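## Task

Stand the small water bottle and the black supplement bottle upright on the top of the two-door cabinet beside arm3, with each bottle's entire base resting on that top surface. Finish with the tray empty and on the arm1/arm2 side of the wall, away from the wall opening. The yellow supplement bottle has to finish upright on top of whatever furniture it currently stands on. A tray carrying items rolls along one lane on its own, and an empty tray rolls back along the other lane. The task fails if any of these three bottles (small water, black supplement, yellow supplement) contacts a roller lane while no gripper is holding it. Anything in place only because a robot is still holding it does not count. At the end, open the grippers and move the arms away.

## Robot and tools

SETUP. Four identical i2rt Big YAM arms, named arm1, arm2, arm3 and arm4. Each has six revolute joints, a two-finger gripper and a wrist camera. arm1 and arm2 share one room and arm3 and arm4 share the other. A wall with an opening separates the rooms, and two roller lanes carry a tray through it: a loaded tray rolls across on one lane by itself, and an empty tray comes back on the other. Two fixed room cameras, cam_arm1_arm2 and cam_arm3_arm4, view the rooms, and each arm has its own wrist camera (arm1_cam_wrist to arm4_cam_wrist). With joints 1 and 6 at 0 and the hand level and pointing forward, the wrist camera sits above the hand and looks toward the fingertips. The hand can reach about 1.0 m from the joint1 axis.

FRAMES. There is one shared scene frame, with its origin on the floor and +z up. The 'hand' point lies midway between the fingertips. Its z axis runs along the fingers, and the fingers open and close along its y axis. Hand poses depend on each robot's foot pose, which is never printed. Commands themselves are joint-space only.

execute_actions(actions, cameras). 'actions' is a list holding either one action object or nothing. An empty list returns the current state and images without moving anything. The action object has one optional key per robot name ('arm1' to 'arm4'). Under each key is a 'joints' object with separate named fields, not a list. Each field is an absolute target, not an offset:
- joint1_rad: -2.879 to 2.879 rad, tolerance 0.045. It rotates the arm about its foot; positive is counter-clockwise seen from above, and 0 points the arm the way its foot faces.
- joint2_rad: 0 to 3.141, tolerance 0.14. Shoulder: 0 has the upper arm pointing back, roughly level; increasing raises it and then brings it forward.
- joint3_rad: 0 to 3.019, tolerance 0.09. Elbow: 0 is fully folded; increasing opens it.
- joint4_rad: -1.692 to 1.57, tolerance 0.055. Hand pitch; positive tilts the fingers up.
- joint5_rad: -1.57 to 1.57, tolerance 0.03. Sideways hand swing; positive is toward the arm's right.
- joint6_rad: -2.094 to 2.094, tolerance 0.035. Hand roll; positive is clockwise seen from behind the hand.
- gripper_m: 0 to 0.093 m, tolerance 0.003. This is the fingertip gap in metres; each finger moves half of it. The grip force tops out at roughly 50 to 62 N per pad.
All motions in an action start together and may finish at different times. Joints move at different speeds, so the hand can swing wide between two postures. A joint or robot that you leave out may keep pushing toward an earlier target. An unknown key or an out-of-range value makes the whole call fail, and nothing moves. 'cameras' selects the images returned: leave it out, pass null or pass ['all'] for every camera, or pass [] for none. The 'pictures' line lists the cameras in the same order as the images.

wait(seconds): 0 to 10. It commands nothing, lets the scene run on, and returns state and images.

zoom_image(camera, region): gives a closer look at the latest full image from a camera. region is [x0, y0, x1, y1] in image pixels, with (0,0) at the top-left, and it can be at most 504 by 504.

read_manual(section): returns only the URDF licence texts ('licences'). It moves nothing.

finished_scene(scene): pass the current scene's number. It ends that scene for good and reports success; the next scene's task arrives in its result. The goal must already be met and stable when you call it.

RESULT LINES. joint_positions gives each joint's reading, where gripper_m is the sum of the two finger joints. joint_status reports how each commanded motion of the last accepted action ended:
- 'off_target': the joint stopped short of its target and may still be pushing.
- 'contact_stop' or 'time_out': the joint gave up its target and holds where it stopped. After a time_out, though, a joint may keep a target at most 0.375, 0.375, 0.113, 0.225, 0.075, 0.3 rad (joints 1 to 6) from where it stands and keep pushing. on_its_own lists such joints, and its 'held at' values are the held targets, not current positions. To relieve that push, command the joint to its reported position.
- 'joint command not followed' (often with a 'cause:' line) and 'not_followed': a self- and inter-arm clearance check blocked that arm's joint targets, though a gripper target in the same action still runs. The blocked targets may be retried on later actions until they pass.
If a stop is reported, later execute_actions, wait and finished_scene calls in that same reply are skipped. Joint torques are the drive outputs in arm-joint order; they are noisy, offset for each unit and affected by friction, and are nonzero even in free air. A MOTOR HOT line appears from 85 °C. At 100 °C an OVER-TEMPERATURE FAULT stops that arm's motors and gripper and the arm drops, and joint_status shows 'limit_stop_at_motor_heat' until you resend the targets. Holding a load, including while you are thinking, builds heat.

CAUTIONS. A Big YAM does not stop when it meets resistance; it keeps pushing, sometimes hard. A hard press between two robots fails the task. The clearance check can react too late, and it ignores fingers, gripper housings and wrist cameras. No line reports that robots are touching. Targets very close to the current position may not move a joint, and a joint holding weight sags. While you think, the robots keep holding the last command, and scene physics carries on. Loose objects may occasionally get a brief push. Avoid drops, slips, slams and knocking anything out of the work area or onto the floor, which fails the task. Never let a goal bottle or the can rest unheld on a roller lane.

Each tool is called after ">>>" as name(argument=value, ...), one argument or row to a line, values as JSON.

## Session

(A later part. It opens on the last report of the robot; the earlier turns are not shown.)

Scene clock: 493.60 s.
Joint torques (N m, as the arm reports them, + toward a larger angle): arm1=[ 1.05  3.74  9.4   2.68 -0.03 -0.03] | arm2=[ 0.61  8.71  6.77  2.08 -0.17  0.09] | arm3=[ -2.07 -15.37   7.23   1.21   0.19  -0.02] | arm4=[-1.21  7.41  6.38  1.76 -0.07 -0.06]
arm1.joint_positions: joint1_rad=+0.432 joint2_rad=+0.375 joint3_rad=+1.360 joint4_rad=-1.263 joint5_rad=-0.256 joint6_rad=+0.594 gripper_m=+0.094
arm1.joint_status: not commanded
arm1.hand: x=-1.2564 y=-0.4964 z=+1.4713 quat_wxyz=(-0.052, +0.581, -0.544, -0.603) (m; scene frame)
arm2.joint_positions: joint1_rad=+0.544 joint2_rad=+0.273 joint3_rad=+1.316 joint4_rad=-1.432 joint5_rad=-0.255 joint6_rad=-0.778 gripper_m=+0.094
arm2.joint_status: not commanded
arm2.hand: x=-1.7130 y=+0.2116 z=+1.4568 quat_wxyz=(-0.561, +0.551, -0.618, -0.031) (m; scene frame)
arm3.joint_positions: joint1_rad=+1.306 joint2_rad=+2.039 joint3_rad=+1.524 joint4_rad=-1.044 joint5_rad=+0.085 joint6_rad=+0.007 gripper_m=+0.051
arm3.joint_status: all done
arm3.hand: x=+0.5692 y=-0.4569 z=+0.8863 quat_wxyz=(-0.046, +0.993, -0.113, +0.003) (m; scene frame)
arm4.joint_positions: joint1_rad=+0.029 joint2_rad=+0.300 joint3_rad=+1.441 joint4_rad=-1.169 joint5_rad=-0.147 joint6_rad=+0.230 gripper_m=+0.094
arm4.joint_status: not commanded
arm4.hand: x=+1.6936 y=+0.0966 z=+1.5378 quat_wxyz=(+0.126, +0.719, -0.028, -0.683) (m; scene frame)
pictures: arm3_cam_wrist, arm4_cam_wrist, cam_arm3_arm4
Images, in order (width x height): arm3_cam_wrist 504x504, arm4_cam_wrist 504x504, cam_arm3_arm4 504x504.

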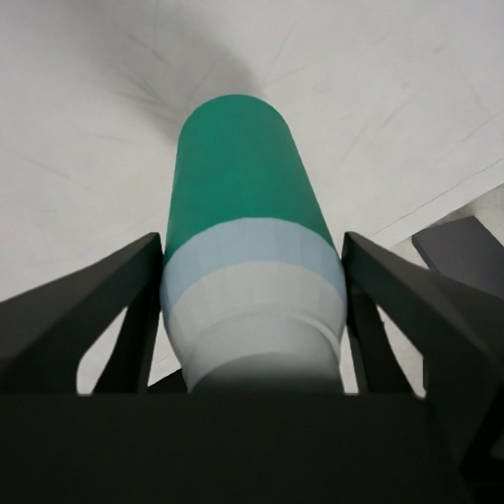

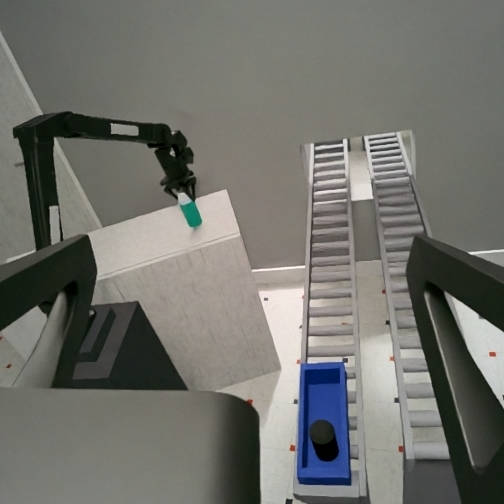

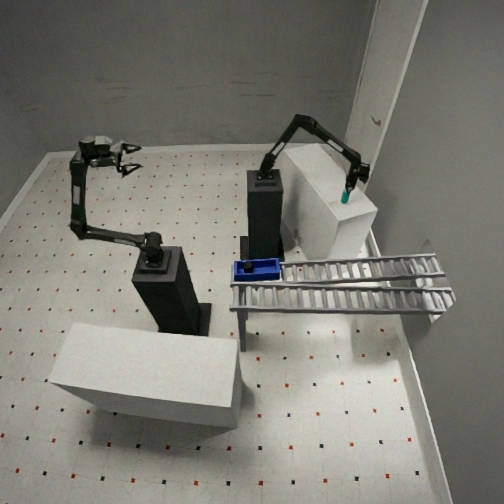

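>>> execute_actions(
  actions=[
    {"arm3":{"joints":{"joint2_rad":2.07}}},
  ],
  cameras=["arm3_cam_wrist","arm4_cam_wrist"],
)

>>> zoom_image(
  camera="arm4_cam_wrist",
  region=[140, 150, 240, 260],
)

Scene clock: 506.73 s.
Joint torques (N m, as the arm reports them, + toward a larger angle): arm1=[ 0.99  3.88  9.38  2.67 -0.06 -0.06] | arm2=[ 0.56  8.67  6.79  2.04 -0.17  0.08] | arm3=[ -1.35 -16.75   7.01   1.08   0.15  -0.07] | arm4=[-1.18  7.38  6.36  1.82 -0.08 -0.06]
arm1.joint_positions: joint1_rad=+0.432 joint2_rad=+0.375 joint3_rad=+1.360 joint4_rad=-1.263 joint5_rad=-0.256 joint6_rad=+0.594 gripper_m=+0.094
arm1.joint_status: not commanded
arm1.hand: x=-1.2564 y=-0.4964 z=+1.4713 quat_wxyz=(-0.052, +0.581, -0.544, -0.603) (m; scene frame)
arm2.joint_positions: joint1_rad=+0.544 joint2_rad=+0.273 joint3_rad=+1.316 joint4_rad=-1.432 joint5_rad=-0.255 joint6_rad=-0.778 gripper_m=+0.094
arm2.joint_status: not commanded
arm2.hand: x=-1.7130 y=+0.2116 z=+1.4568 quat_wxyz=(-0.561, +0.551, -0.618, -0.031) (m; scene frame)
arm3.joint_positions: joint1_rad=+1.306 joint2_rad=+2.066 joint3_rad=+1.524 joint4_rad=-1.042 joint5_rad=+0.087 joint6_rad=+0.007 gripper_m=+0.051
arm3.joint_status: all done
arm3.hand: x=+0.5725 y=-0.4573 z=+0.8710 quat_wxyz=(-0.045, +0.992, -0.113, +0.015) (m; scene frame)
arm4.joint_positions: joint1_rad=+0.029 joint2_rad=+0.300 joint3_rad=+1.441 joint4_rad=-1.169 joint5_rad=-0.147 joint6_rad=+0.230 gripper_m=+0.094
arm4.joint_status: not commanded
arm4.hand: x=+1.6936 y=+0.0966 z=+1.5378 quat_wxyz=(+0.126, +0.719, -0.028, -0.683) (m; scene frame)
pictures: arm3_cam_wrist, arm4_cam_wrist
Images, in order (width x height): arm3_cam_wrist 504x504, arm4_cam_wrist 504x504.

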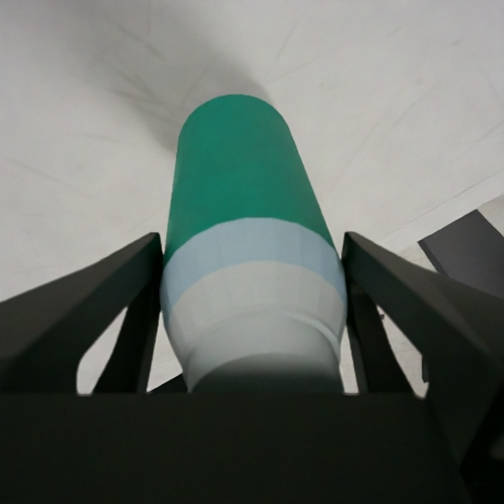

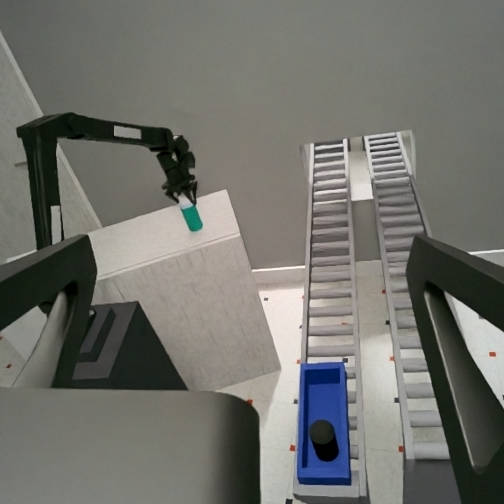

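Region (140, 150, 240, 260) of arm4_cam_wrist's 504x504 image, scaled by 4.582, with more detail than that image has; it fills the left 458 columns of this view, and the rest is white.

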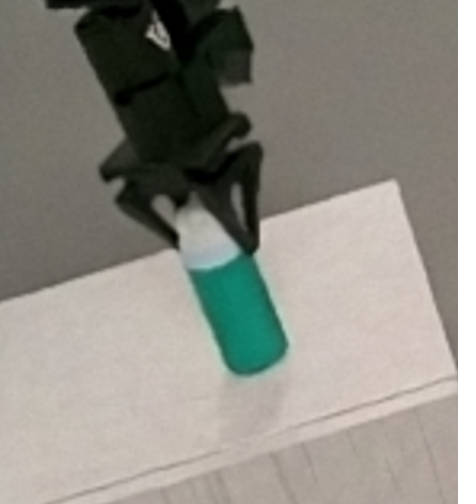

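>>> execute_actions(
  actions=[
    {"arm3":{"joints":{"joint2_rad":2.095,"joint4_rad":-0.995}}},
  ],
  cameras=["arm3_cam_wrist","arm4_cam_wrist"],
)

>>> zoom_image(
  camera="arm4_cam_wrist",
  region=[140, 150, 240, 260],
)

Scene clock: 518.90 s.
Joint torques (N m, as the arm reports them, + toward a larger angle): arm1=[ 1.22  3.97  9.4   2.63 -0.05 -0.05] | arm2=[ 0.54  8.68  6.79  2.05 -0.17  0.1 ] | arm3=[ -0.46 -14.57   7.18   1.68   0.12  -0.08] | arm4=[-1.49  7.05  6.35  1.69 -0.08 -0.04]
arm1.joint_positions: joint1_rad=+0.432 joint2_rad=+0.375 joint3_rad=+1.360 joint4_rad=-1.263 joint5_rad=-0.256 joint6_rad=+0.594 gripper_m=+0.094
arm1.joint_status: not commanded
arm1.hand: x=-1.2564 y=-0.4964 z=+1.4713 quat_wxyz=(-0.052, +0.581, -0.544, -0.603) (m; scene frame)
arm2.joint_positions: joint1_rad=+0.544 joint2_rad=+0.273 joint3_rad=+1.316 joint4_rad=-1.432 joint5_rad=-0.255 joint6_rad=-0.778 gripper_m=+0.094
arm2.joint_status: not commanded
arm2.hand: x=-1.7130 y=+0.2116 z=+1.4568 quat_wxyz=(-0.561, +0.551, -0.618, -0.031) (m; scene frame)
arm3.joint_positions: joint1_rad=+1.306 joint2_rad=+2.067 joint3_rad=+1.524 joint4_rad=-1.023 joint5_rad=+0.087 joint6_rad=+0.006 gripper_m=+0.051
arm3.joint_status: all done
arm3.hand: x=+0.5682 y=-0.4563 z=+0.8705 quat_wxyz=(-0.046, +0.993, -0.113, +0.007) (m; scene frame)
arm4.joint_positions: joint1_rad=+0.029 joint2_rad=+0.300 joint3_rad=+1.441 joint4_rad=-1.169 joint5_rad=-0.147 joint6_rad=+0.230 gripper_m=+0.094
arm4.joint_status: not commanded
arm4.hand: x=+1.6936 y=+0.0966 z=+1.5378 quat_wxyz=(+0.126, +0.719, -0.028, -0.683) (m; scene frame)
pictures: arm3_cam_wrist, arm4_cam_wrist
Images, in order (width x height): arm3_cam_wrist 504x504, arm4_cam_wrist 504x504.

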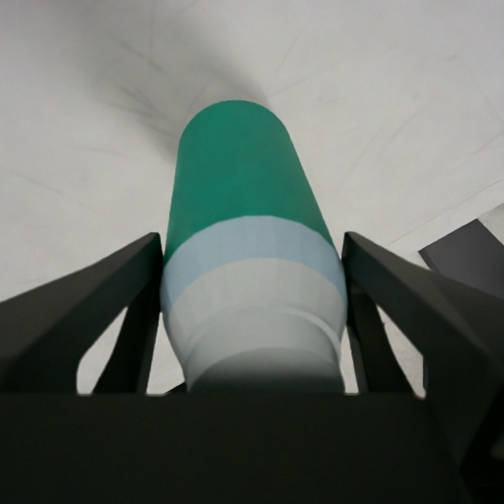

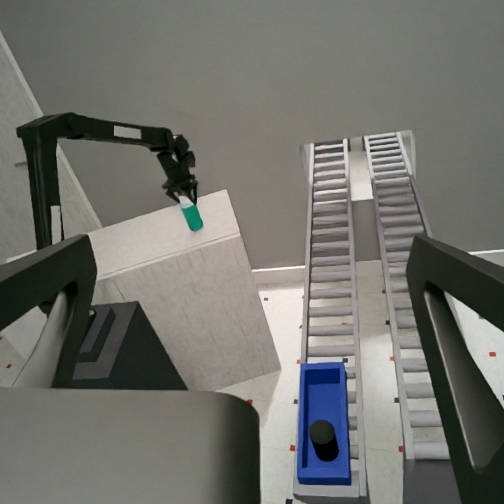

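Region (140, 150, 240, 260) of arm4_cam_wrist's 504x504 image, scaled by 4.582, with more detail than that image has; it fills the left 458 columns of this view, and the rest is white.

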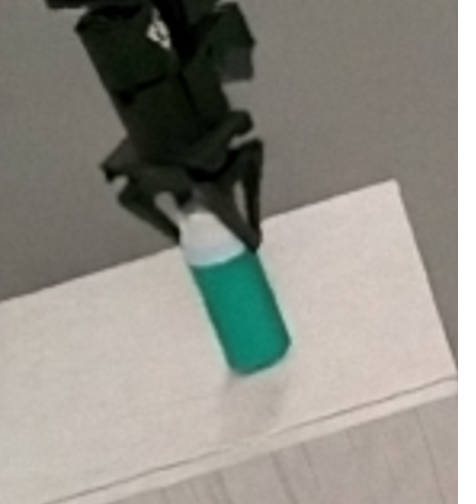

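>>> execute_actions(
  actions=[
    {"arm3":{"joints":{"joint2_rad":2.06,"gripper_m":0.09}}},
  ],
  cameras=["arm3_cam_wrist","arm4_cam_wrist"],
)

Scene clock: 527.37 s.
Joint torques (N m, as the arm reports them, + toward a larger angle): arm1=[ 0.9   3.86  9.45  2.64 -0.04 -0.06] | arm2=[ 0.54  8.81  6.78  2.04 -0.18  0.09] | arm3=[ -1.71 -17.49   7.06   1.48   0.1   -0.1 ] | arm4=[-1.3   7.41  6.33  1.76 -0.1  -0.05]
arm1.joint_positions: joint1_rad=+0.432 joint2_rad=+0.375 joint3_rad=+1.360 joint4_rad=-1.263 joint5_rad=-0.256 joint6_rad=+0.594 gripper_m=+0.094
arm1.joint_status: not commanded
arm1.hand: x=-1.2564 y=-0.4964 z=+1.4713 quat_wxyz=(-0.052, +0.581, -0.544, -0.603) (m; scene frame)
arm2.joint_positions: joint1_rad=+0.544 joint2_rad=+0.273 joint3_rad=+1.316 joint4_rad=-1.432 joint5_rad=-0.255 joint6_rad=-0.778 gripper_m=+0.094
arm2.joint_status: not commanded
arm2.hand: x=-1.7130 y=+0.2116 z=+1.4568 quat_wxyz=(-0.561, +0.551, -0.618, -0.031) (m; scene frame)
arm3.joint_positions: joint1_rad=+1.306 joint2_rad=+2.067 joint3_rad=+1.524 joint4_rad=-1.014 joint5_rad=+0.087 joint6_rad=+0.006 gripper_m=+0.090
arm3.joint_status: all done
arm3.hand: x=+0.5661 y=-0.4558 z=+0.8705 quat_wxyz=(-0.047, +0.993, -0.113, +0.002) (m; scene frame)
arm4.joint_positions: joint1_rad=+0.029 joint2_rad=+0.300 joint3_rad=+1.441 joint4_rad=-1.169 joint5_rad=-0.147 joint6_rad=+0.230 gripper_m=+0.094
arm4.joint_status: not commanded
arm4.hand: x=+1.6936 y=+0.0966 z=+1.5378 quat_wxyz=(+0.126, +0.719, -0.028, -0.683) (m; scene frame)
pictures: arm3_cam_wrist, arm4_cam_wrist
Images, in order (width x height): arm3_cam_wrist 504x504, arm4_cam_wrist 504x504.

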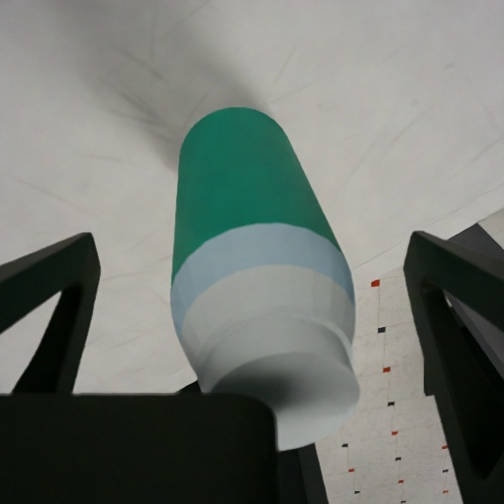

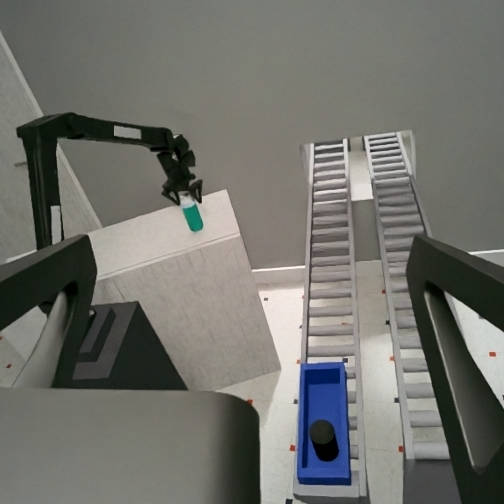

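>>> execute_actions(
  actions=[
    {"arm3":{"joints":{"joint2_rad":1.9,"joint3_rad":1.61,"joint4_rad":-1.26}}},
  ],
  cameras=["arm3_cam_wrist"],
)

Scene clock: 542.57 s.
Joint torques (N m, as the arm reports them, + toward a larger angle): arm1=[ 1.    4.03  9.4   2.64 -0.04 -0.03] | arm2=[ 0.63  8.72  6.79  2.05 -0.17  0.09] | arm3=[ -0.26 -13.49   9.03   0.03   0.11  -0.1 ] | arm4=[-1.59  7.25  6.31  1.72 -0.06 -0.05]
arm1.joint_positions: joint1_rad=+0.432 joint2_rad=+0.375 joint3_rad=+1.360 joint4_rad=-1.263 joint5_rad=-0.256 joint6_rad=+0.594 gripper_m=+0.094
arm1.joint_status: not commanded
arm1.hand: x=-1.2564 y=-0.4964 z=+1.4713 quat_wxyz=(-0.052, +0.581, -0.544, -0.603) (m; scene frame)
arm2.joint_positions: joint1_rad=+0.544 joint2_rad=+0.273 joint3_rad=+1.316 joint4_rad=-1.432 joint5_rad=-0.255 joint6_rad=-0.778 gripper_m=+0.094
arm2.joint_status: not commanded
arm2.hand: x=-1.7130 y=+0.2116 z=+1.4568 quat_wxyz=(-0.561, +0.551, -0.618, -0.031) (m; scene frame)
arm3.joint_positions: joint1_rad=+1.306 joint2_rad=+1.886 joint3_rad=+1.577 joint4_rad=-1.242 joint5_rad=+0.087 joint6_rad=+0.006 gripper_m=+0.090
arm3.joint_status: all done
arm3.hand: x=+0.5842 y=-0.4606 z=+0.9906 quat_wxyz=(-0.047, +0.992, -0.113, -0.001) (m; scene frame)
arm4.joint_positions: joint1_rad=+0.029 joint2_rad=+0.300 joint3_rad=+1.441 joint4_rad=-1.169 joint5_rad=-0.147 joint6_rad=+0.230 gripper_m=+0.094
arm4.joint_status: not commanded
arm4.hand: x=+1.6936 y=+0.0966 z=+1.5378 quat_wxyz=(+0.126, +0.719, -0.028, -0.683) (m; scene frame)
pictures: arm3_cam_wrist
Images, in order (width x height): arm3_cam_wrist 504x504.

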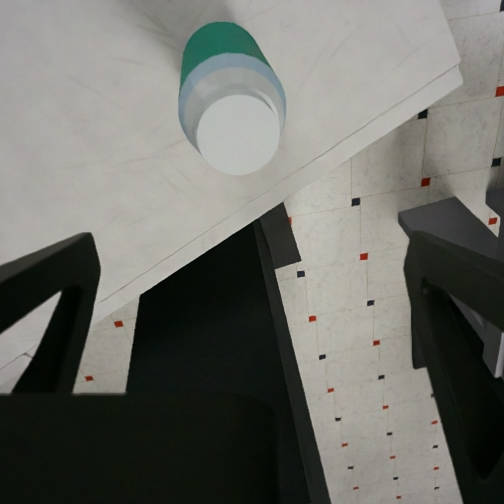

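>>> execute_actions(
  actions=[
    {"arm3":{"joints":{"joint1_rad":-0.228,"joint5_rad":0,"joint6_rad":-0.185,"gripper_m":0.085}}},
  ],
  cameras=[],
)

>>> execute_actions(
  actions=[
    {"arm3":{"joints":{"joint2_rad":2.3,"joint3_rad":1.57,"joint4_rad":-0.79}}},
  ],
  cameras=["arm3_cam_wrist","arm4_cam_wrist"],
)

Scene clock: 560.50 s.
Joint torques (N m, as the arm reports them, + toward a larger angle): arm1=[ 1.37  3.8   9.45  2.59 -0.04 -0.05] | arm2=[ 0.53  8.8   6.78  2.07 -0.17  0.09] | arm3=[ -0.45 -14.71   9.23   0.05  -0.09  -0.16] | arm4=[-1.23  6.99  6.41  1.77 -0.09 -0.07]
arm1.joint_positions: joint1_rad=+0.432 joint2_rad=+0.375 joint3_rad=+1.360 joint4_rad=-1.263 joint5_rad=-0.256 joint6_rad=+0.594 gripper_m=+0.094
arm1.joint_status: not commanded
arm1.hand: x=-1.2564 y=-0.4964 z=+1.4713 quat_wxyz=(-0.052, +0.581, -0.544, -0.603) (m; scene frame)
arm2.joint_positions: joint1_rad=+0.544 joint2_rad=+0.273 joint3_rad=+1.316 joint4_rad=-1.432 joint5_rad=-0.255 joint6_rad=-0.778 gripper_m=+0.094
arm2.joint_status: not commanded
arm2.hand: x=-1.7130 y=+0.2116 z=+1.4568 quat_wxyz=(-0.561, +0.551, -0.618, -0.031) (m; scene frame)
arm3.joint_positions: joint1_rad=-0.233 joint2_rad=+1.890 joint3_rad=+1.577 joint4_rad=-1.242 joint5_rad=+0.000 joint6_rad=-0.176 gripper_m=+0.085
arm3.joint_status: all done
arm3.hand: x=+1.2465 y=-0.0381 z=+0.9953 quat_wxyz=(-0.011, +0.703, -0.711, -0.003) (m; scene frame)
arm4.joint_positions: joint1_rad=+0.029 joint2_rad=+0.300 joint3_rad=+1.441 joint4_rad=-1.169 joint5_rad=-0.147 joint6_rad=+0.230 gripper_m=+0.094
arm4.joint_status: not commanded
arm4.hand: x=+1.6936 y=+0.0966 z=+1.5378 quat_wxyz=(+0.126, +0.719, -0.028, -0.683) (m; scene frame)
pictures: none
No camera images: the call's "cameras" was empty. Leave "cameras" out to get every camera's image.

Scene clock: 561.77 s.
Joint torques (N m, as the arm reports them, + toward a larger angle): arm1=[ 0.9   4.07  9.45  2.63 -0.05 -0.04] | arm2=[ 0.58  8.83  6.75  2.01 -0.18  0.09] | arm3=[  0.28 -20.16   6.75   1.43  -0.05  -0.05] | arm4=[-1.45  7.05  6.36  1.75 -0.1  -0.07]
arm1.joint_positions: joint1_rad=+0.432 joint2_rad=+0.375 joint3_rad=+1.360 joint4_rad=-1.263 joint5_rad=-0.256 joint6_rad=+0.594 gripper_m=+0.094
arm1.joint_status: not commanded
arm1.hand: x=-1.2564 y=-0.4964 z=+1.4713 quat_wxyz=(-0.052, +0.581, -0.544, -0.603) (m; scene frame)
arm2.joint_positions: joint1_rad=+0.544 joint2_rad=+0.273 joint3_rad=+1.316 joint4_rad=-1.432 joint5_rad=-0.255 joint6_rad=-0.778 gripper_m=+0.094
arm2.joint_status: not commanded
arm2.hand: x=-1.7130 y=+0.2116 z=+1.4568 quat_wxyz=(-0.561, +0.551, -0.618, -0.031) (m; scene frame)
arm3.joint_positions: joint1_rad=-0.233 joint2_rad=+2.322 joint3_rad=+1.553 joint4_rad=-0.809 joint5_rad=+0.000 joint6_rad=-0.176 gripper_m=+0.085
arm3.joint_status: all done
arm3.hand: x=+1.2545 y=-0.0074 z=+0.7395 quat_wxyz=(-0.002, +0.703, -0.711, +0.004) (m; scene frame)
arm4.joint_positions: joint1_rad=+0.029 joint2_rad=+0.300 joint3_rad=+1.441 joint4_rad=-1.169 joint5_rad=-0.147 joint6_rad=+0.230 gripper_m=+0.094
arm4.joint_status: not commanded
arm4.hand: x=+1.6936 y=+0.0966 z=+1.5378 quat_wxyz=(+0.126, +0.719, -0.028, -0.683) (m; scene frame)
pictures: arm3_cam_wrist, arm4_cam_wrist
Images, in order (width x height): arm3_cam_wrist 504x504, arm4_cam_wrist 504x504.

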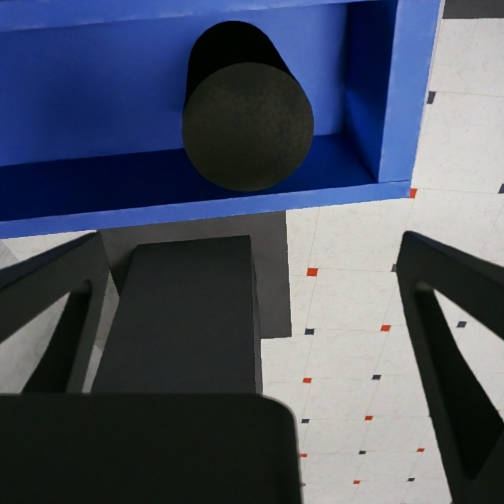

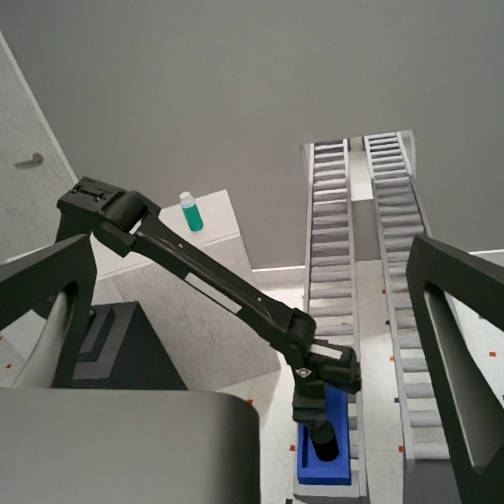

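>>> execute_actions(
  actions=[
    {"arm3":{"joints":{"joint1_rad":-0.21,"joint2_rad":2.57,"joint3_rad":1.672,"joint4_rad":-0.628,"gripper_m":0.08}}},
  ],
  cameras=["arm3_cam_wrist","arm4_cam_wrist"],
)

Scene clock: 584.17 s.
Joint torques (N m, as the arm reports them, + toward a larger angle): arm1=[ 1.05  4.    9.45  2.65 -0.05 -0.03] | arm2=[ 0.63  8.56  6.76  2.05 -0.17  0.09] | arm3=[  0.64 -18.9    5.36   1.32  -0.13  -0.09] | arm4=[-0.96  6.98  6.35  1.78 -0.08 -0.06]
arm1.joint_positions: joint1_rad=+0.432 joint2_rad=+0.375 joint3_rad=+1.360 joint4_rad=-1.263 joint5_rad=-0.256 joint6_rad=+0.594 gripper_m=+0.094
arm1.joint_status: not commanded
arm1.hand: x=-1.2564 y=-0.4964 z=+1.4713 quat_wxyz=(-0.052, +0.581, -0.544, -0.603) (m; scene frame)
arm2.joint_positions: joint1_rad=+0.544 joint2_rad=+0.273 joint3_rad=+1.316 joint4_rad=-1.432 joint5_rad=-0.255 joint6_rad=-0.778 gripper_m=+0.094
arm2.joint_status: not commanded
arm2.hand: x=-1.7130 y=+0.2116 z=+1.4568 quat_wxyz=(-0.561, +0.551, -0.618, -0.031) (m; scene frame)
arm3.joint_positions: joint1_rad=-0.223 joint2_rad=+2.588 joint3_rad=+1.659 joint4_rad=-0.641 joint5_rad=+0.000 joint6_rad=-0.176 gripper_m=+0.080
arm3.joint_status: all done
arm3.hand: x=+1.2513 y=+0.0002 z=+0.6102 quat_wxyz=(-0.005, +0.706, -0.708, +0.001) (m; scene frame)
arm4.joint_positions: joint1_rad=+0.029 joint2_rad=+0.300 joint3_rad=+1.441 joint4_rad=-1.169 joint5_rad=-0.147 joint6_rad=+0.230 gripper_m=+0.094
arm4.joint_status: not commanded
arm4.hand: x=+1.6936 y=+0.0966 z=+1.5378 quat_wxyz=(+0.126, +0.719, -0.028, -0.683) (m; scene frame)
pictures: arm3_cam_wrist, arm4_cam_wrist
Images, in order (width x height): arm3_cam_wrist 504x504, arm4_cam_wrist 504x504.

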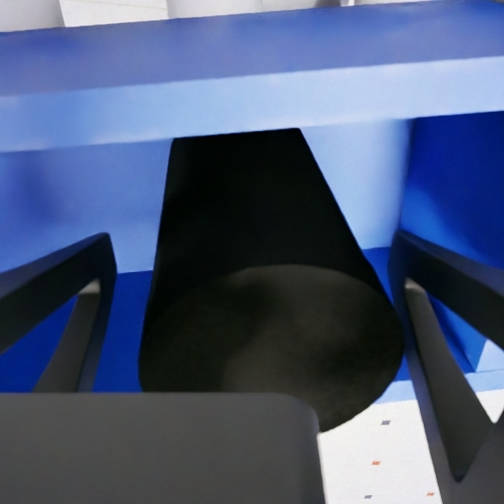

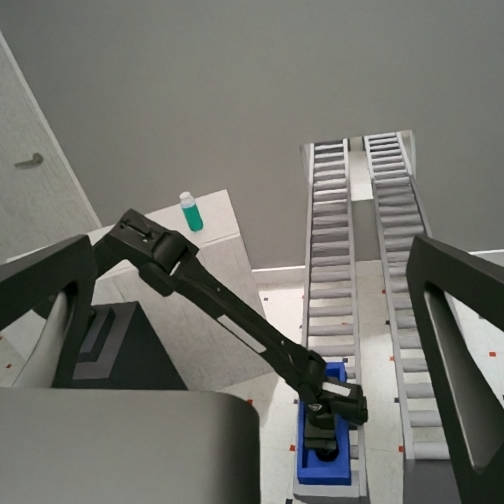

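>>> execute_actions(
  actions=[
    {"arm3":{"joints":{"gripper_m":0.04}}},
  ],
  cameras=["arm3_cam_wrist"],
)

Scene clock: 588.87 s.
Joint torques (N m, as the arm reports them, + toward a larger angle): arm1=[ 0.92  4.03  9.43  2.69 -0.03 -0.04] | arm2=[ 0.67  8.62  6.77  2.04 -0.17  0.09] | arm3=[  0.24 -19.15   5.25   1.07  -0.15  -0.05] | arm4=[-1.53  7.12  6.41  1.7  -0.07 -0.07]
arm1.joint_positions: joint1_rad=+0.432 joint2_rad=+0.375 joint3_rad=+1.360 joint4_rad=-1.263 joint5_rad=-0.256 joint6_rad=+0.594 gripper_m=+0.094
arm1.joint_status: not commanded
arm1.hand: x=-1.2564 y=-0.4964 z=+1.4713 quat_wxyz=(-0.052, +0.581, -0.544, -0.603) (m; scene frame)
arm2.joint_positions: joint1_rad=+0.544 joint2_rad=+0.273 joint3_rad=+1.316 joint4_rad=-1.432 joint5_rad=-0.255 joint6_rad=-0.778 gripper_m=+0.094
arm2.joint_status: not commanded
arm2.hand: x=-1.7130 y=+0.2116 z=+1.4568 quat_wxyz=(-0.561, +0.551, -0.618, -0.031) (m; scene frame)
arm3.joint_positions: joint1_rad=-0.223 joint2_rad=+2.588 joint3_rad=+1.659 joint4_rad=-0.641 joint5_rad=+0.000 joint6_rad=-0.177 gripper_m=+0.058
arm3.joint_status: gripper_m off_target (ended at +0.058, target +0.040)
arm3.hand: x=+1.2513 y=+0.0002 z=+0.6102 quat_wxyz=(-0.005, +0.707, -0.708, +0.001) (m; scene frame)
arm4.joint_positions: joint1_rad=+0.029 joint2_rad=+0.300 joint3_rad=+1.441 joint4_rad=-1.169 joint5_rad=-0.147 joint6_rad=+0.230 gripper_m=+0.094
arm4.joint_status: not commanded
arm4.hand: x=+1.6936 y=+0.0966 z=+1.5378 quat_wxyz=(+0.126, +0.719, -0.028, -0.683) (m; scene frame)
pictures: arm3_cam_wrist
Images, in order (width x height): arm3_cam_wrist 504x504.

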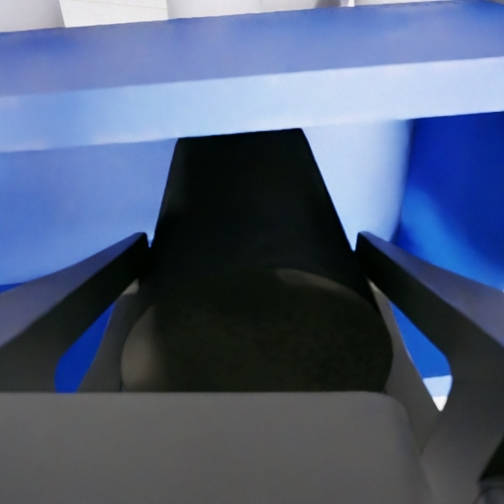

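>>> execute_actions(
  actions=[
    {"arm3":{"joints":{"joint2_rad":2.3,"joint3_rad":1.565,"joint4_rad":-0.825}}},
  ],
  cameras=["arm3_cam_wrist"],
)

>>> execute_actions(
  actions=[
    {"arm3":{"joints":{"joint2_rad":1.81,"joint3_rad":1.61,"joint4_rad":-1.36}}},
  ],
  cameras=["arm3_cam_wrist","arm4_cam_wrist"],
)

Scene clock: 631.13 s.
Joint torques (N m, as the arm reports them, + toward a larger angle): arm1=[ 1.15  3.94  9.44  2.63 -0.03 -0.06] | arm2=[ 0.76  8.71  6.77  2.07 -0.17  0.09] | arm3=[  0.99 -17.11   5.87   0.15  -0.08  -0.07] | arm4=[-1.55  7.56  6.38  1.68 -0.06 -0.05]
arm1.joint_positions: joint1_rad=+0.432 joint2_rad=+0.375 joint3_rad=+1.360 joint4_rad=-1.263 joint5_rad=-0.256 joint6_rad=+0.594 gripper_m=+0.094
arm1.joint_status: not commanded
arm1.hand: x=-1.2564 y=-0.4964 z=+1.4713 quat_wxyz=(-0.052, +0.581, -0.544, -0.603) (m; scene frame)
arm2.joint_positions: joint1_rad=+0.544 joint2_rad=+0.273 joint3_rad=+1.316 joint4_rad=-1.432 joint5_rad=-0.255 joint6_rad=-0.778 gripper_m=+0.094
arm2.joint_status: not commanded
arm2.hand: x=-1.7130 y=+0.2116 z=+1.4568 quat_wxyz=(-0.561, +0.551, -0.618, -0.031) (m; scene frame)
arm3.joint_positions: joint1_rad=-0.222 joint2_rad=+2.290 joint3_rad=+1.561 joint4_rad=-0.809 joint5_rad=+0.000 joint6_rad=-0.177 gripper_m=+0.058
arm3.joint_status: all done
arm3.hand: x=+1.2504 y=+0.0063 z=+0.7608 quat_wxyz=(-0.018, +0.707, -0.707, -0.008) (m; scene frame)
arm4.joint_positions: joint1_rad=+0.029 joint2_rad=+0.300 joint3_rad=+1.441 joint4_rad=-1.169 joint5_rad=-0.147 joint6_rad=+0.230 gripper_m=+0.094
arm4.joint_status: not commanded
arm4.hand: x=+1.6936 y=+0.0966 z=+1.5378 quat_wxyz=(+0.126, +0.719, -0.028, -0.683) (m; scene frame)
pictures: arm3_cam_wrist
Images, in order (width x height): arm3_cam_wrist 504x504.

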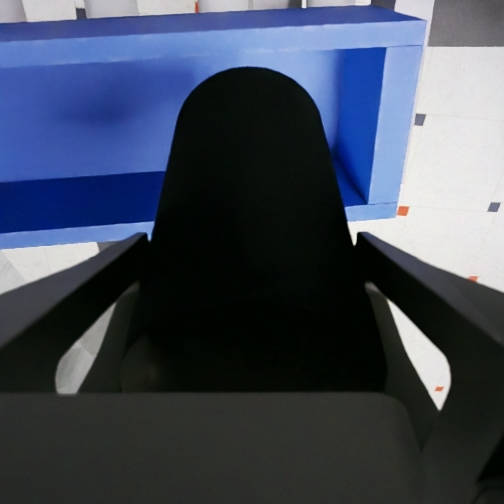

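Scene clock: 632.67 s.
Joint torques (N m, as the arm reports them, + toward a larger angle): arm1=[ 1.16  3.93  9.41  2.69 -0.04 -0.04] | arm2=[ 0.7   8.61  6.77  2.07 -0.17  0.09] | arm3=[  1.3  -14.01   8.77   0.1   -0.06  -0.1 ] | arm4=[-1.25  7.3   6.34  1.78 -0.07 -0.06]
arm1.joint_positions: joint1_rad=+0.432 joint2_rad=+0.375 joint3_rad=+1.360 joint4_rad=-1.263 joint5_rad=-0.256 joint6_rad=+0.594 gripper_m=+0.094
arm1.joint_status: not commanded
arm1.hand: x=-1.2564 y=-0.4964 z=+1.4713 quat_wxyz=(-0.052, +0.581, -0.544, -0.603) (m; scene frame)
arm2.joint_positions: joint1_rad=+0.544 joint2_rad=+0.273 joint3_rad=+1.316 joint4_rad=-1.432 joint5_rad=-0.255 joint6_rad=-0.778 gripper_m=+0.094
arm2.joint_status: not commanded
arm2.hand: x=-1.7130 y=+0.2116 z=+1.4568 quat_wxyz=(-0.561, +0.551, -0.618, -0.031) (m; scene frame)
arm3.joint_positions: joint1_rad=-0.222 joint2_rad=+1.810 joint3_rad=+1.588 joint4_rad=-1.342 joint5_rad=+0.000 joint6_rad=-0.177 gripper_m=+0.058
arm3.joint_status: all done
arm3.hand: x=+1.2366 y=-0.0575 z=+1.0420 quat_wxyz=(-0.007, +0.707, -0.707, +0.000) (m; scene frame)
arm4.joint_positions: joint1_rad=+0.029 joint2_rad=+0.300 joint3_rad=+1.441 joint4_rad=-1.169 joint5_rad=-0.147 joint6_rad=+0.230 gripper_m=+0.094
arm4.joint_status: not commanded
arm4.hand: x=+1.6936 y=+0.0966 z=+1.5378 quat_wxyz=(+0.126, +0.719, -0.028, -0.683) (m; scene frame)
pictures: arm3_cam_wrist, arm4_cam_wrist
Images, in order (width x height): arm3_cam_wrist 504x504, arm4_cam_wrist 504x504.

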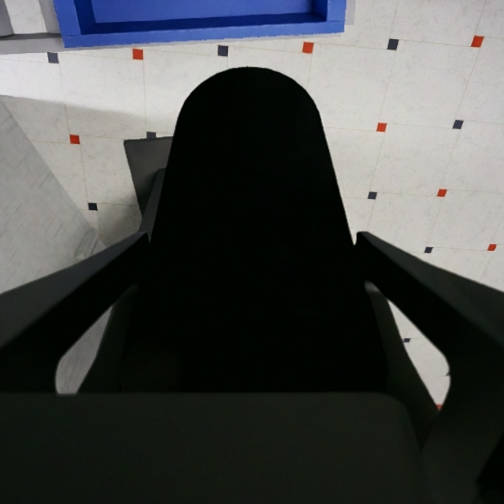

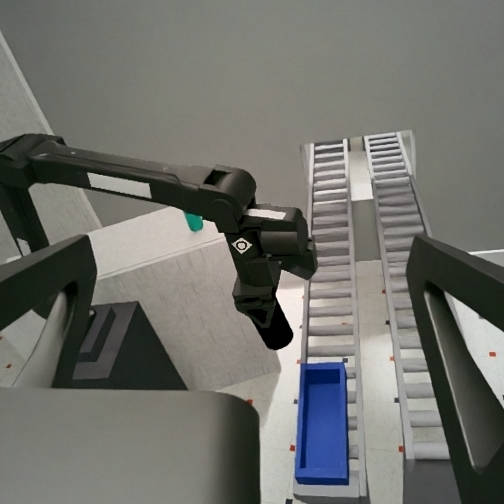

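>>> execute_actions(
  actions=[
    {"arm3":{"joints":{"joint1_rad":1.54,"joint6_rad":0}},"arm4":{"joints":{"joint1_rad":0.153,"joint2_rad":2.095,"joint3_rad":1.53,"joint4_rad":-0.96,"joint5_rad":0,"joint6_rad":0.12,"gripper_m":0.05}}},
  ],
  cameras=["arm3_cam_wrist","arm4_cam_wrist","cam_arm3_arm4"],
)

Scene clock: 660.83 s.
Joint torques (N m, as the arm reports them, + toward a larger angle): arm1=[ 1.13  3.97  9.46  2.67 -0.04 -0.07] | arm2=[ 0.6   8.69  6.78  2.05 -0.17  0.09] | arm3=[ -0.64 -14.85   8.37   0.02   0.06   0.05] | arm4=[ -1.55 -22.57   7.15   0.37   0.08  -0.12]
arm1.joint_positions: joint1_rad=+0.432 joint2_rad=+0.375 joint3_rad=+1.360 joint4_rad=-1.263 joint5_rad=-0.256 joint6_rad=+0.594 gripper_m=+0.094
arm1.joint_status: not commanded
arm1.hand: x=-1.2564 y=-0.4964 z=+1.4713 quat_wxyz=(-0.052, +0.581, -0.544, -0.603) (m; scene frame)
arm2.joint_positions: joint1_rad=+0.544 joint2_rad=+0.273 joint3_rad=+1.316 joint4_rad=-1.432 joint5_rad=-0.255 joint6_rad=-0.778 gripper_m=+0.094
arm2.joint_status: not commanded
arm2.hand: x=-1.7130 y=+0.2116 z=+1.4568 quat_wxyz=(-0.561, +0.551, -0.618, -0.031) (m; scene frame)
arm3.joint_positions: joint1_rad=+1.547 joint2_rad=+1.811 joint3_rad=+1.588 joint4_rad=-1.342 joint5_rad=-0.002 joint6_rad=-0.009 gripper_m=+0.058
arm3.joint_status: all done
arm3.hand: x=+0.5875 y=-0.6122 z=+1.0333 quat_wxyz=(-0.001, +1.000, +0.015, +0.002) (m; scene frame)
arm4.joint_positions: joint1_rad=+0.150 joint2_rad=+2.112 joint3_rad=+1.526 joint4_rad=-0.967 joint5_rad=-0.003 joint6_rad=+0.128 gripper_m=+0.050
arm4.joint_status: all done
arm4.hand: x=+1.1876 y=+0.0598 z=+0.8502 quat_wxyz=(-0.004, +1.000, -0.005, -0.006) (m; scene frame)
pictures: arm3_cam_wrist, arm4_cam_wrist, cam_arm3_arm4
Images, in order (width x height): arm3_cam_wrist 504x504, arm4_cam_wrist 504x504, cam_arm3_arm4 504x504.

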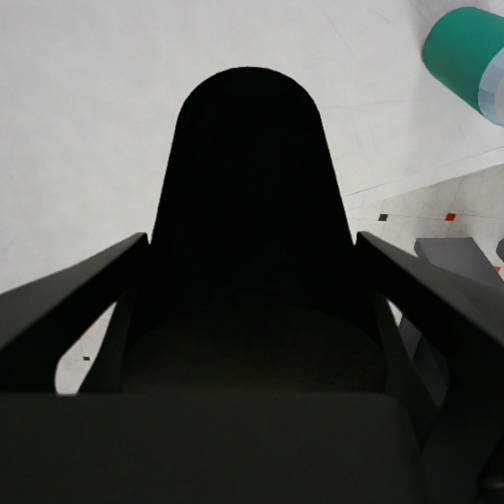

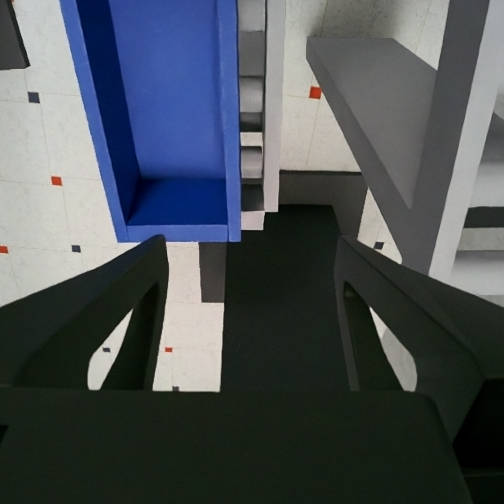

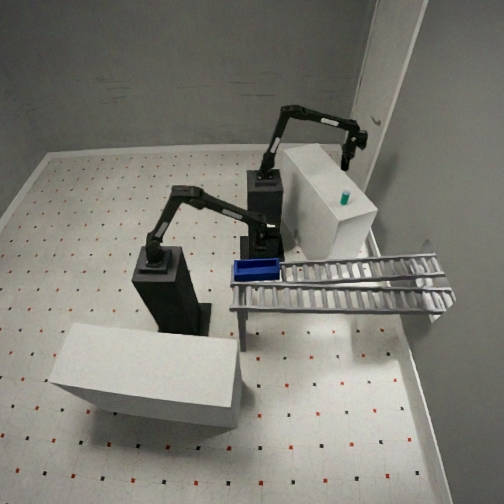

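>>> execute_actions(
  actions=[
    {"arm3":{"joints":{"joint2_rad":1.975,"joint3_rad":1.38,"joint4_rad":-0.932,"joint5_rad":0.05}},"arm4":{"joints":{"joint1_rad":0.182,"joint2_rad":2.322,"joint3_rad":1.53,"joint4_rad":-0.752,"joint6_rad":0.15,"gripper_m":0.035}}},
  ],
  cameras=["arm3_cam_wrist","arm4_cam_wrist","cam_arm3_arm4"],
)

>>> zoom_image(
  camera="cam_arm3_arm4",
  region=[290, 130, 390, 230],
)

Scene clock: 703.23 s.
Joint torques (N m, as the arm reports them, + toward a larger angle): arm1=[ 1.12  4.1   9.44  2.66 -0.05 -0.06] | arm2=[ 0.65  8.65  6.78  2.05 -0.17  0.08] | arm3=[ -0.29 -17.47   7.45   1.38   0.1    0.07] | arm4=[ -1.99 -23.16   6.33   0.56   0.03   0.05]
arm1.joint_positions: joint1_rad=+0.432 joint2_rad=+0.375 joint3_rad=+1.360 joint4_rad=-1.263 joint5_rad=-0.256 joint6_rad=+0.594 gripper_m=+0.094
arm1.joint_status: not commanded
arm1.hand: x=-1.2564 y=-0.4964 z=+1.4713 quat_wxyz=(-0.052, +0.581, -0.544, -0.603) (m; scene frame)
arm2.joint_positions: joint1_rad=+0.544 joint2_rad=+0.273 joint3_rad=+1.316 joint4_rad=-1.432 joint5_rad=-0.255 joint6_rad=-0.778 gripper_m=+0.094
arm2.joint_status: not commanded
arm2.hand: x=-1.7130 y=+0.2116 z=+1.4568 quat_wxyz=(-0.561, +0.551, -0.618, -0.031) (m; scene frame)
arm3.joint_positions: joint1_rad=+1.547 joint2_rad=+2.003 joint3_rad=+1.355 joint4_rad=-0.949 joint5_rad=+0.047 joint6_rad=-0.009 gripper_m=+0.058
arm3.joint_status: all done
arm3.hand: x=+0.6007 y=-0.6028 z=+0.8515 quat_wxyz=(-0.026, +0.999, +0.015, +0.018) (m; scene frame)
arm4.joint_positions: joint1_rad=+0.182 joint2_rad=+2.340 joint3_rad=+1.518 joint4_rad=-0.766 joint5_rad=-0.003 joint6_rad=+0.142 gripper_m=+0.035
arm4.joint_status: all done
arm4.hand: x=+1.1987 y=+0.0438 z=+0.7166 quat_wxyz=(-0.007, +1.000, +0.004, +0.011) (m; scene frame)
pictures: arm3_cam_wrist, arm4_cam_wrist, cam_arm3_arm4
Images, in order (width x height): arm3_cam_wrist 504x504, arm4_cam_wrist 504x504, cam_arm3_arm4 504x504.

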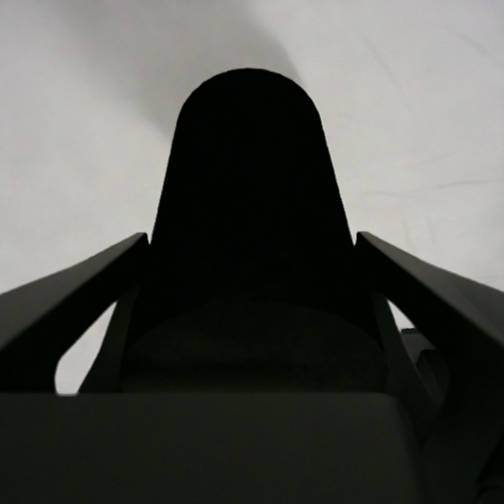

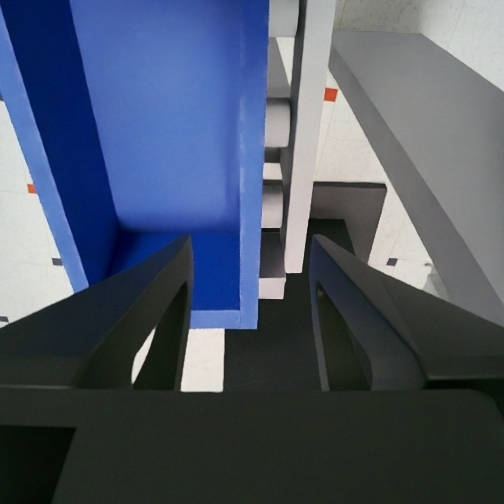

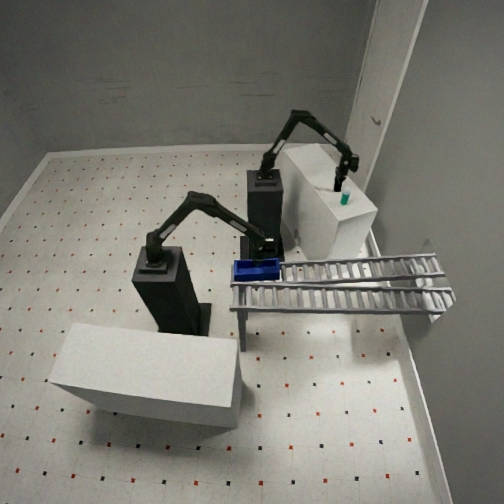

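Region (290, 130, 390, 230) of cam_arm3_arm4's 504x504 image, scaled by 5.040, with more detail than that image has.

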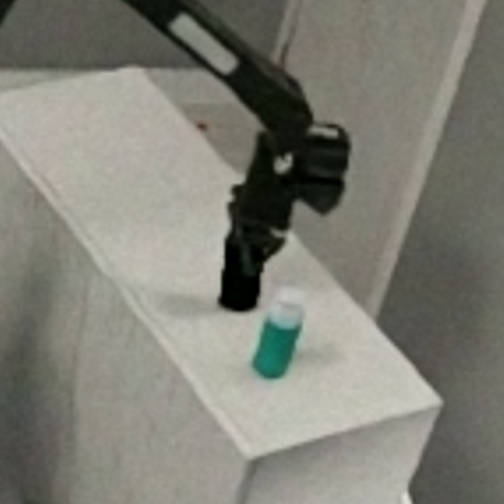

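>>> execute_actions(
  actions=[
    {"arm3":{"joints":{"joint4_rad":-0.9}},"arm4":{"joints":{"joint2_rad":2.563,"joint3_rad":1.625,"joint4_rad":-0.585,"gripper_m":0.03}}},
  ],
  cameras=["arm3_cam_wrist","arm4_cam_wrist","cam_arm3_arm4"],
)

Scene clock: 737.03 s.
Joint torques (N m, as the arm reports them, + toward a larger angle): arm1=[ 1.15  3.99  9.42  2.63 -0.03 -0.04] | arm2=[ 0.42  8.63  6.76  2.05 -0.16  0.09] | arm3=[ -1.05 -17.53   7.45   1.49   0.09   0.11] | arm4=[ -1.75 -24.25   5.62   0.54   0.04   0.05]
arm1.joint_positions: joint1_rad=+0.432 joint2_rad=+0.375 joint3_rad=+1.360 joint4_rad=-1.263 joint5_rad=-0.256 joint6_rad=+0.594 gripper_m=+0.094
arm1.joint_status: not commanded
arm1.hand: x=-1.2564 y=-0.4964 z=+1.4713 quat_wxyz=(-0.052, +0.581, -0.544, -0.603) (m; scene frame)
arm2.joint_positions: joint1_rad=+0.544 joint2_rad=+0.273 joint3_rad=+1.316 joint4_rad=-1.432 joint5_rad=-0.255 joint6_rad=-0.778 gripper_m=+0.094
arm2.joint_status: not commanded
arm2.hand: x=-1.7130 y=+0.2116 z=+1.4568 quat_wxyz=(-0.561, +0.551, -0.618, -0.031) (m; scene frame)
arm3.joint_positions: joint1_rad=+1.547 joint2_rad=+2.003 joint3_rad=+1.355 joint4_rad=-0.919 joint5_rad=+0.047 joint6_rad=-0.009 gripper_m=+0.058
arm3.joint_status: all done
arm3.hand: x=+0.5933 y=-0.6030 z=+0.8514 quat_wxyz=(-0.026, +1.000, +0.015, +0.003) (m; scene frame)
arm4.joint_positions: joint1_rad=+0.182 joint2_rad=+2.583 joint3_rad=+1.611 joint4_rad=-0.597 joint5_rad=-0.003 joint6_rad=+0.142 gripper_m=+0.030
arm4.joint_status: all done
arm4.hand: x=+1.1950 y=+0.0447 z=+0.5987 quat_wxyz=(-0.005, +1.000, +0.005, +0.002) (m; scene frame)
pictures: arm3_cam_wrist, arm4_cam_wrist, cam_arm3_arm4
Images, in order (width x height): arm3_cam_wrist 504x504, arm4_cam_wrist 504x504, cam_arm3_arm4 504x504.

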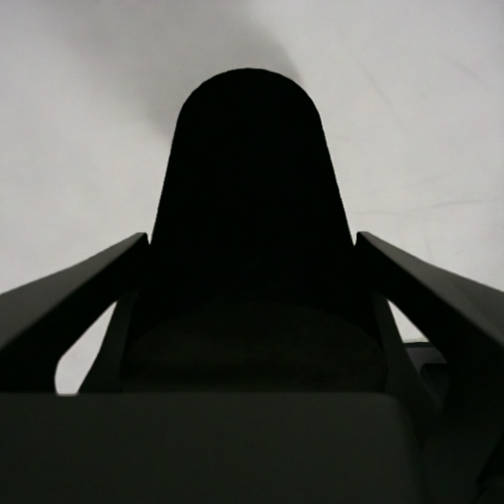

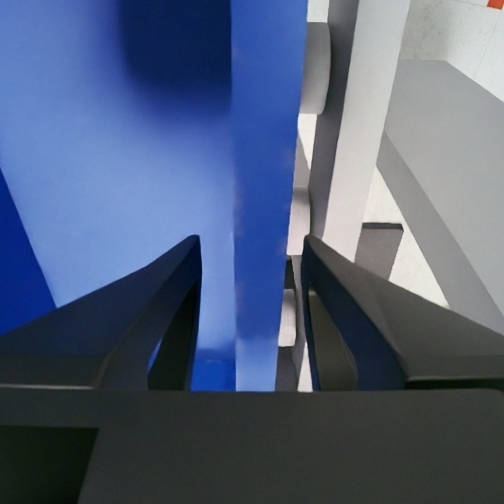

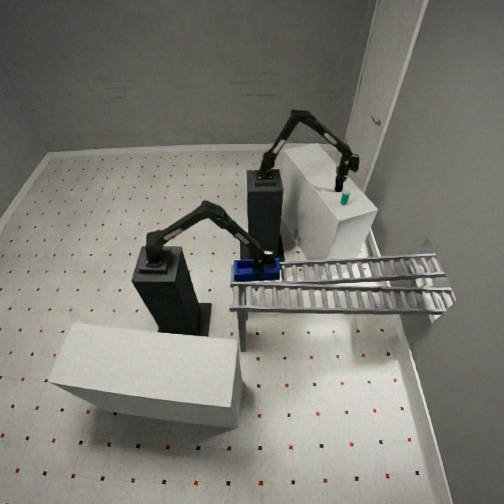

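>>> execute_actions(
  actions=[
    {"arm3":{"joints":{"joint2_rad":2.025}},"arm4":{"joints":{"gripper_m":0.0}}},
  ],
  cameras=["arm3_cam_wrist","arm4_cam_wrist","cam_arm3_arm4"],
)

Scene clock: 747.03 s.
Joint torques (N m, as the arm reports them, + toward a larger angle): arm1=[ 0.88  3.83  9.46  2.67 -0.05 -0.07] | arm2=[ 0.53  8.75  6.77  2.08 -0.17  0.09] | arm3=[ -0.84 -14.78   7.47   1.46   0.11   0.06] | arm4=[ -1.66 -24.02   5.66   0.53   0.08  -0.01]
arm1.joint_positions: joint1_rad=+0.432 joint2_rad=+0.375 joint3_rad=+1.360 joint4_rad=-1.263 joint5_rad=-0.256 joint6_rad=+0.594 gripper_m=+0.094
arm1.joint_status: not commanded
arm1.hand: x=-1.2564 y=-0.4964 z=+1.4713 quat_wxyz=(-0.052, +0.581, -0.544, -0.603) (m; scene frame)
arm2.joint_positions: joint1_rad=+0.544 joint2_rad=+0.273 joint3_rad=+1.316 joint4_rad=-1.432 joint5_rad=-0.255 joint6_rad=-0.778 gripper_m=+0.094
arm2.joint_status: not commanded
arm2.hand: x=-1.7130 y=+0.2116 z=+1.4568 quat_wxyz=(-0.561, +0.551, -0.618, -0.031) (m; scene frame)
arm3.joint_positions: joint1_rad=+1.547 joint2_rad=+2.013 joint3_rad=+1.355 joint4_rad=-0.919 joint5_rad=+0.047 joint6_rad=-0.009 gripper_m=+0.058
arm3.joint_status: all done
arm3.hand: x=+0.5950 y=-0.6029 z=+0.8462 quat_wxyz=(-0.026, +1.000, +0.015, +0.008) (m; scene frame)
arm4.joint_positions: joint1_rad=+0.181 joint2_rad=+2.582 joint3_rad=+1.611 joint4_rad=-0.597 joint5_rad=-0.003 joint6_rad=+0.147 gripper_m=+0.011
arm4.joint_status: gripper_m off_target (ended at +0.011, target +0.000)
arm4.hand: x=+1.1945 y=+0.0450 z=+0.5994 quat_wxyz=(-0.005, +1.000, +0.001, +0.002) (m; scene frame)
pictures: arm3_cam_wrist, arm4_cam_wrist, cam_arm3_arm4
Images, in order (width x height): arm3_cam_wrist 504x504, arm4_cam_wrist 504x504, cam_arm3_arm4 504x504.

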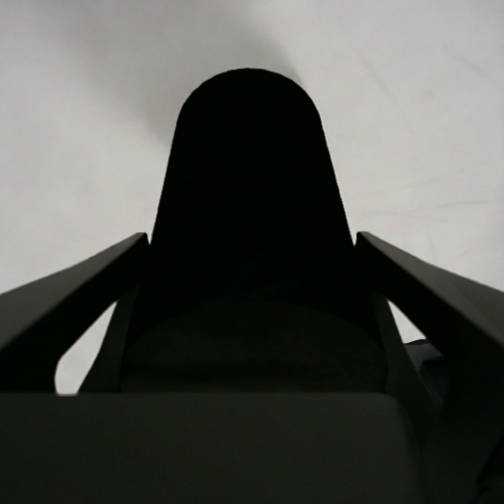

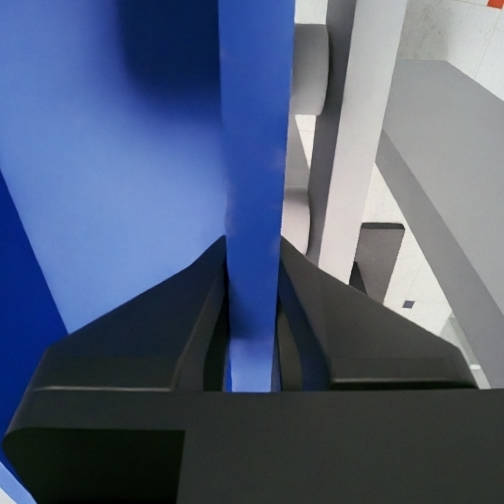

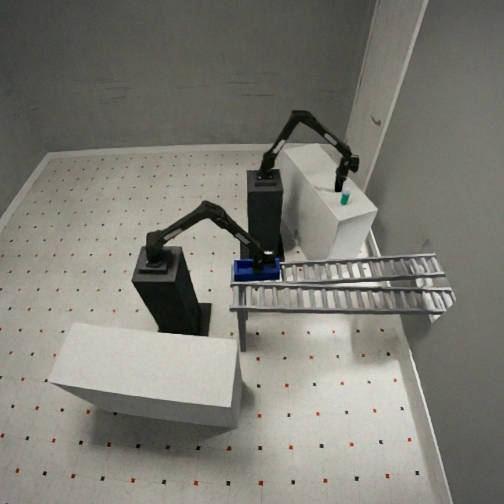

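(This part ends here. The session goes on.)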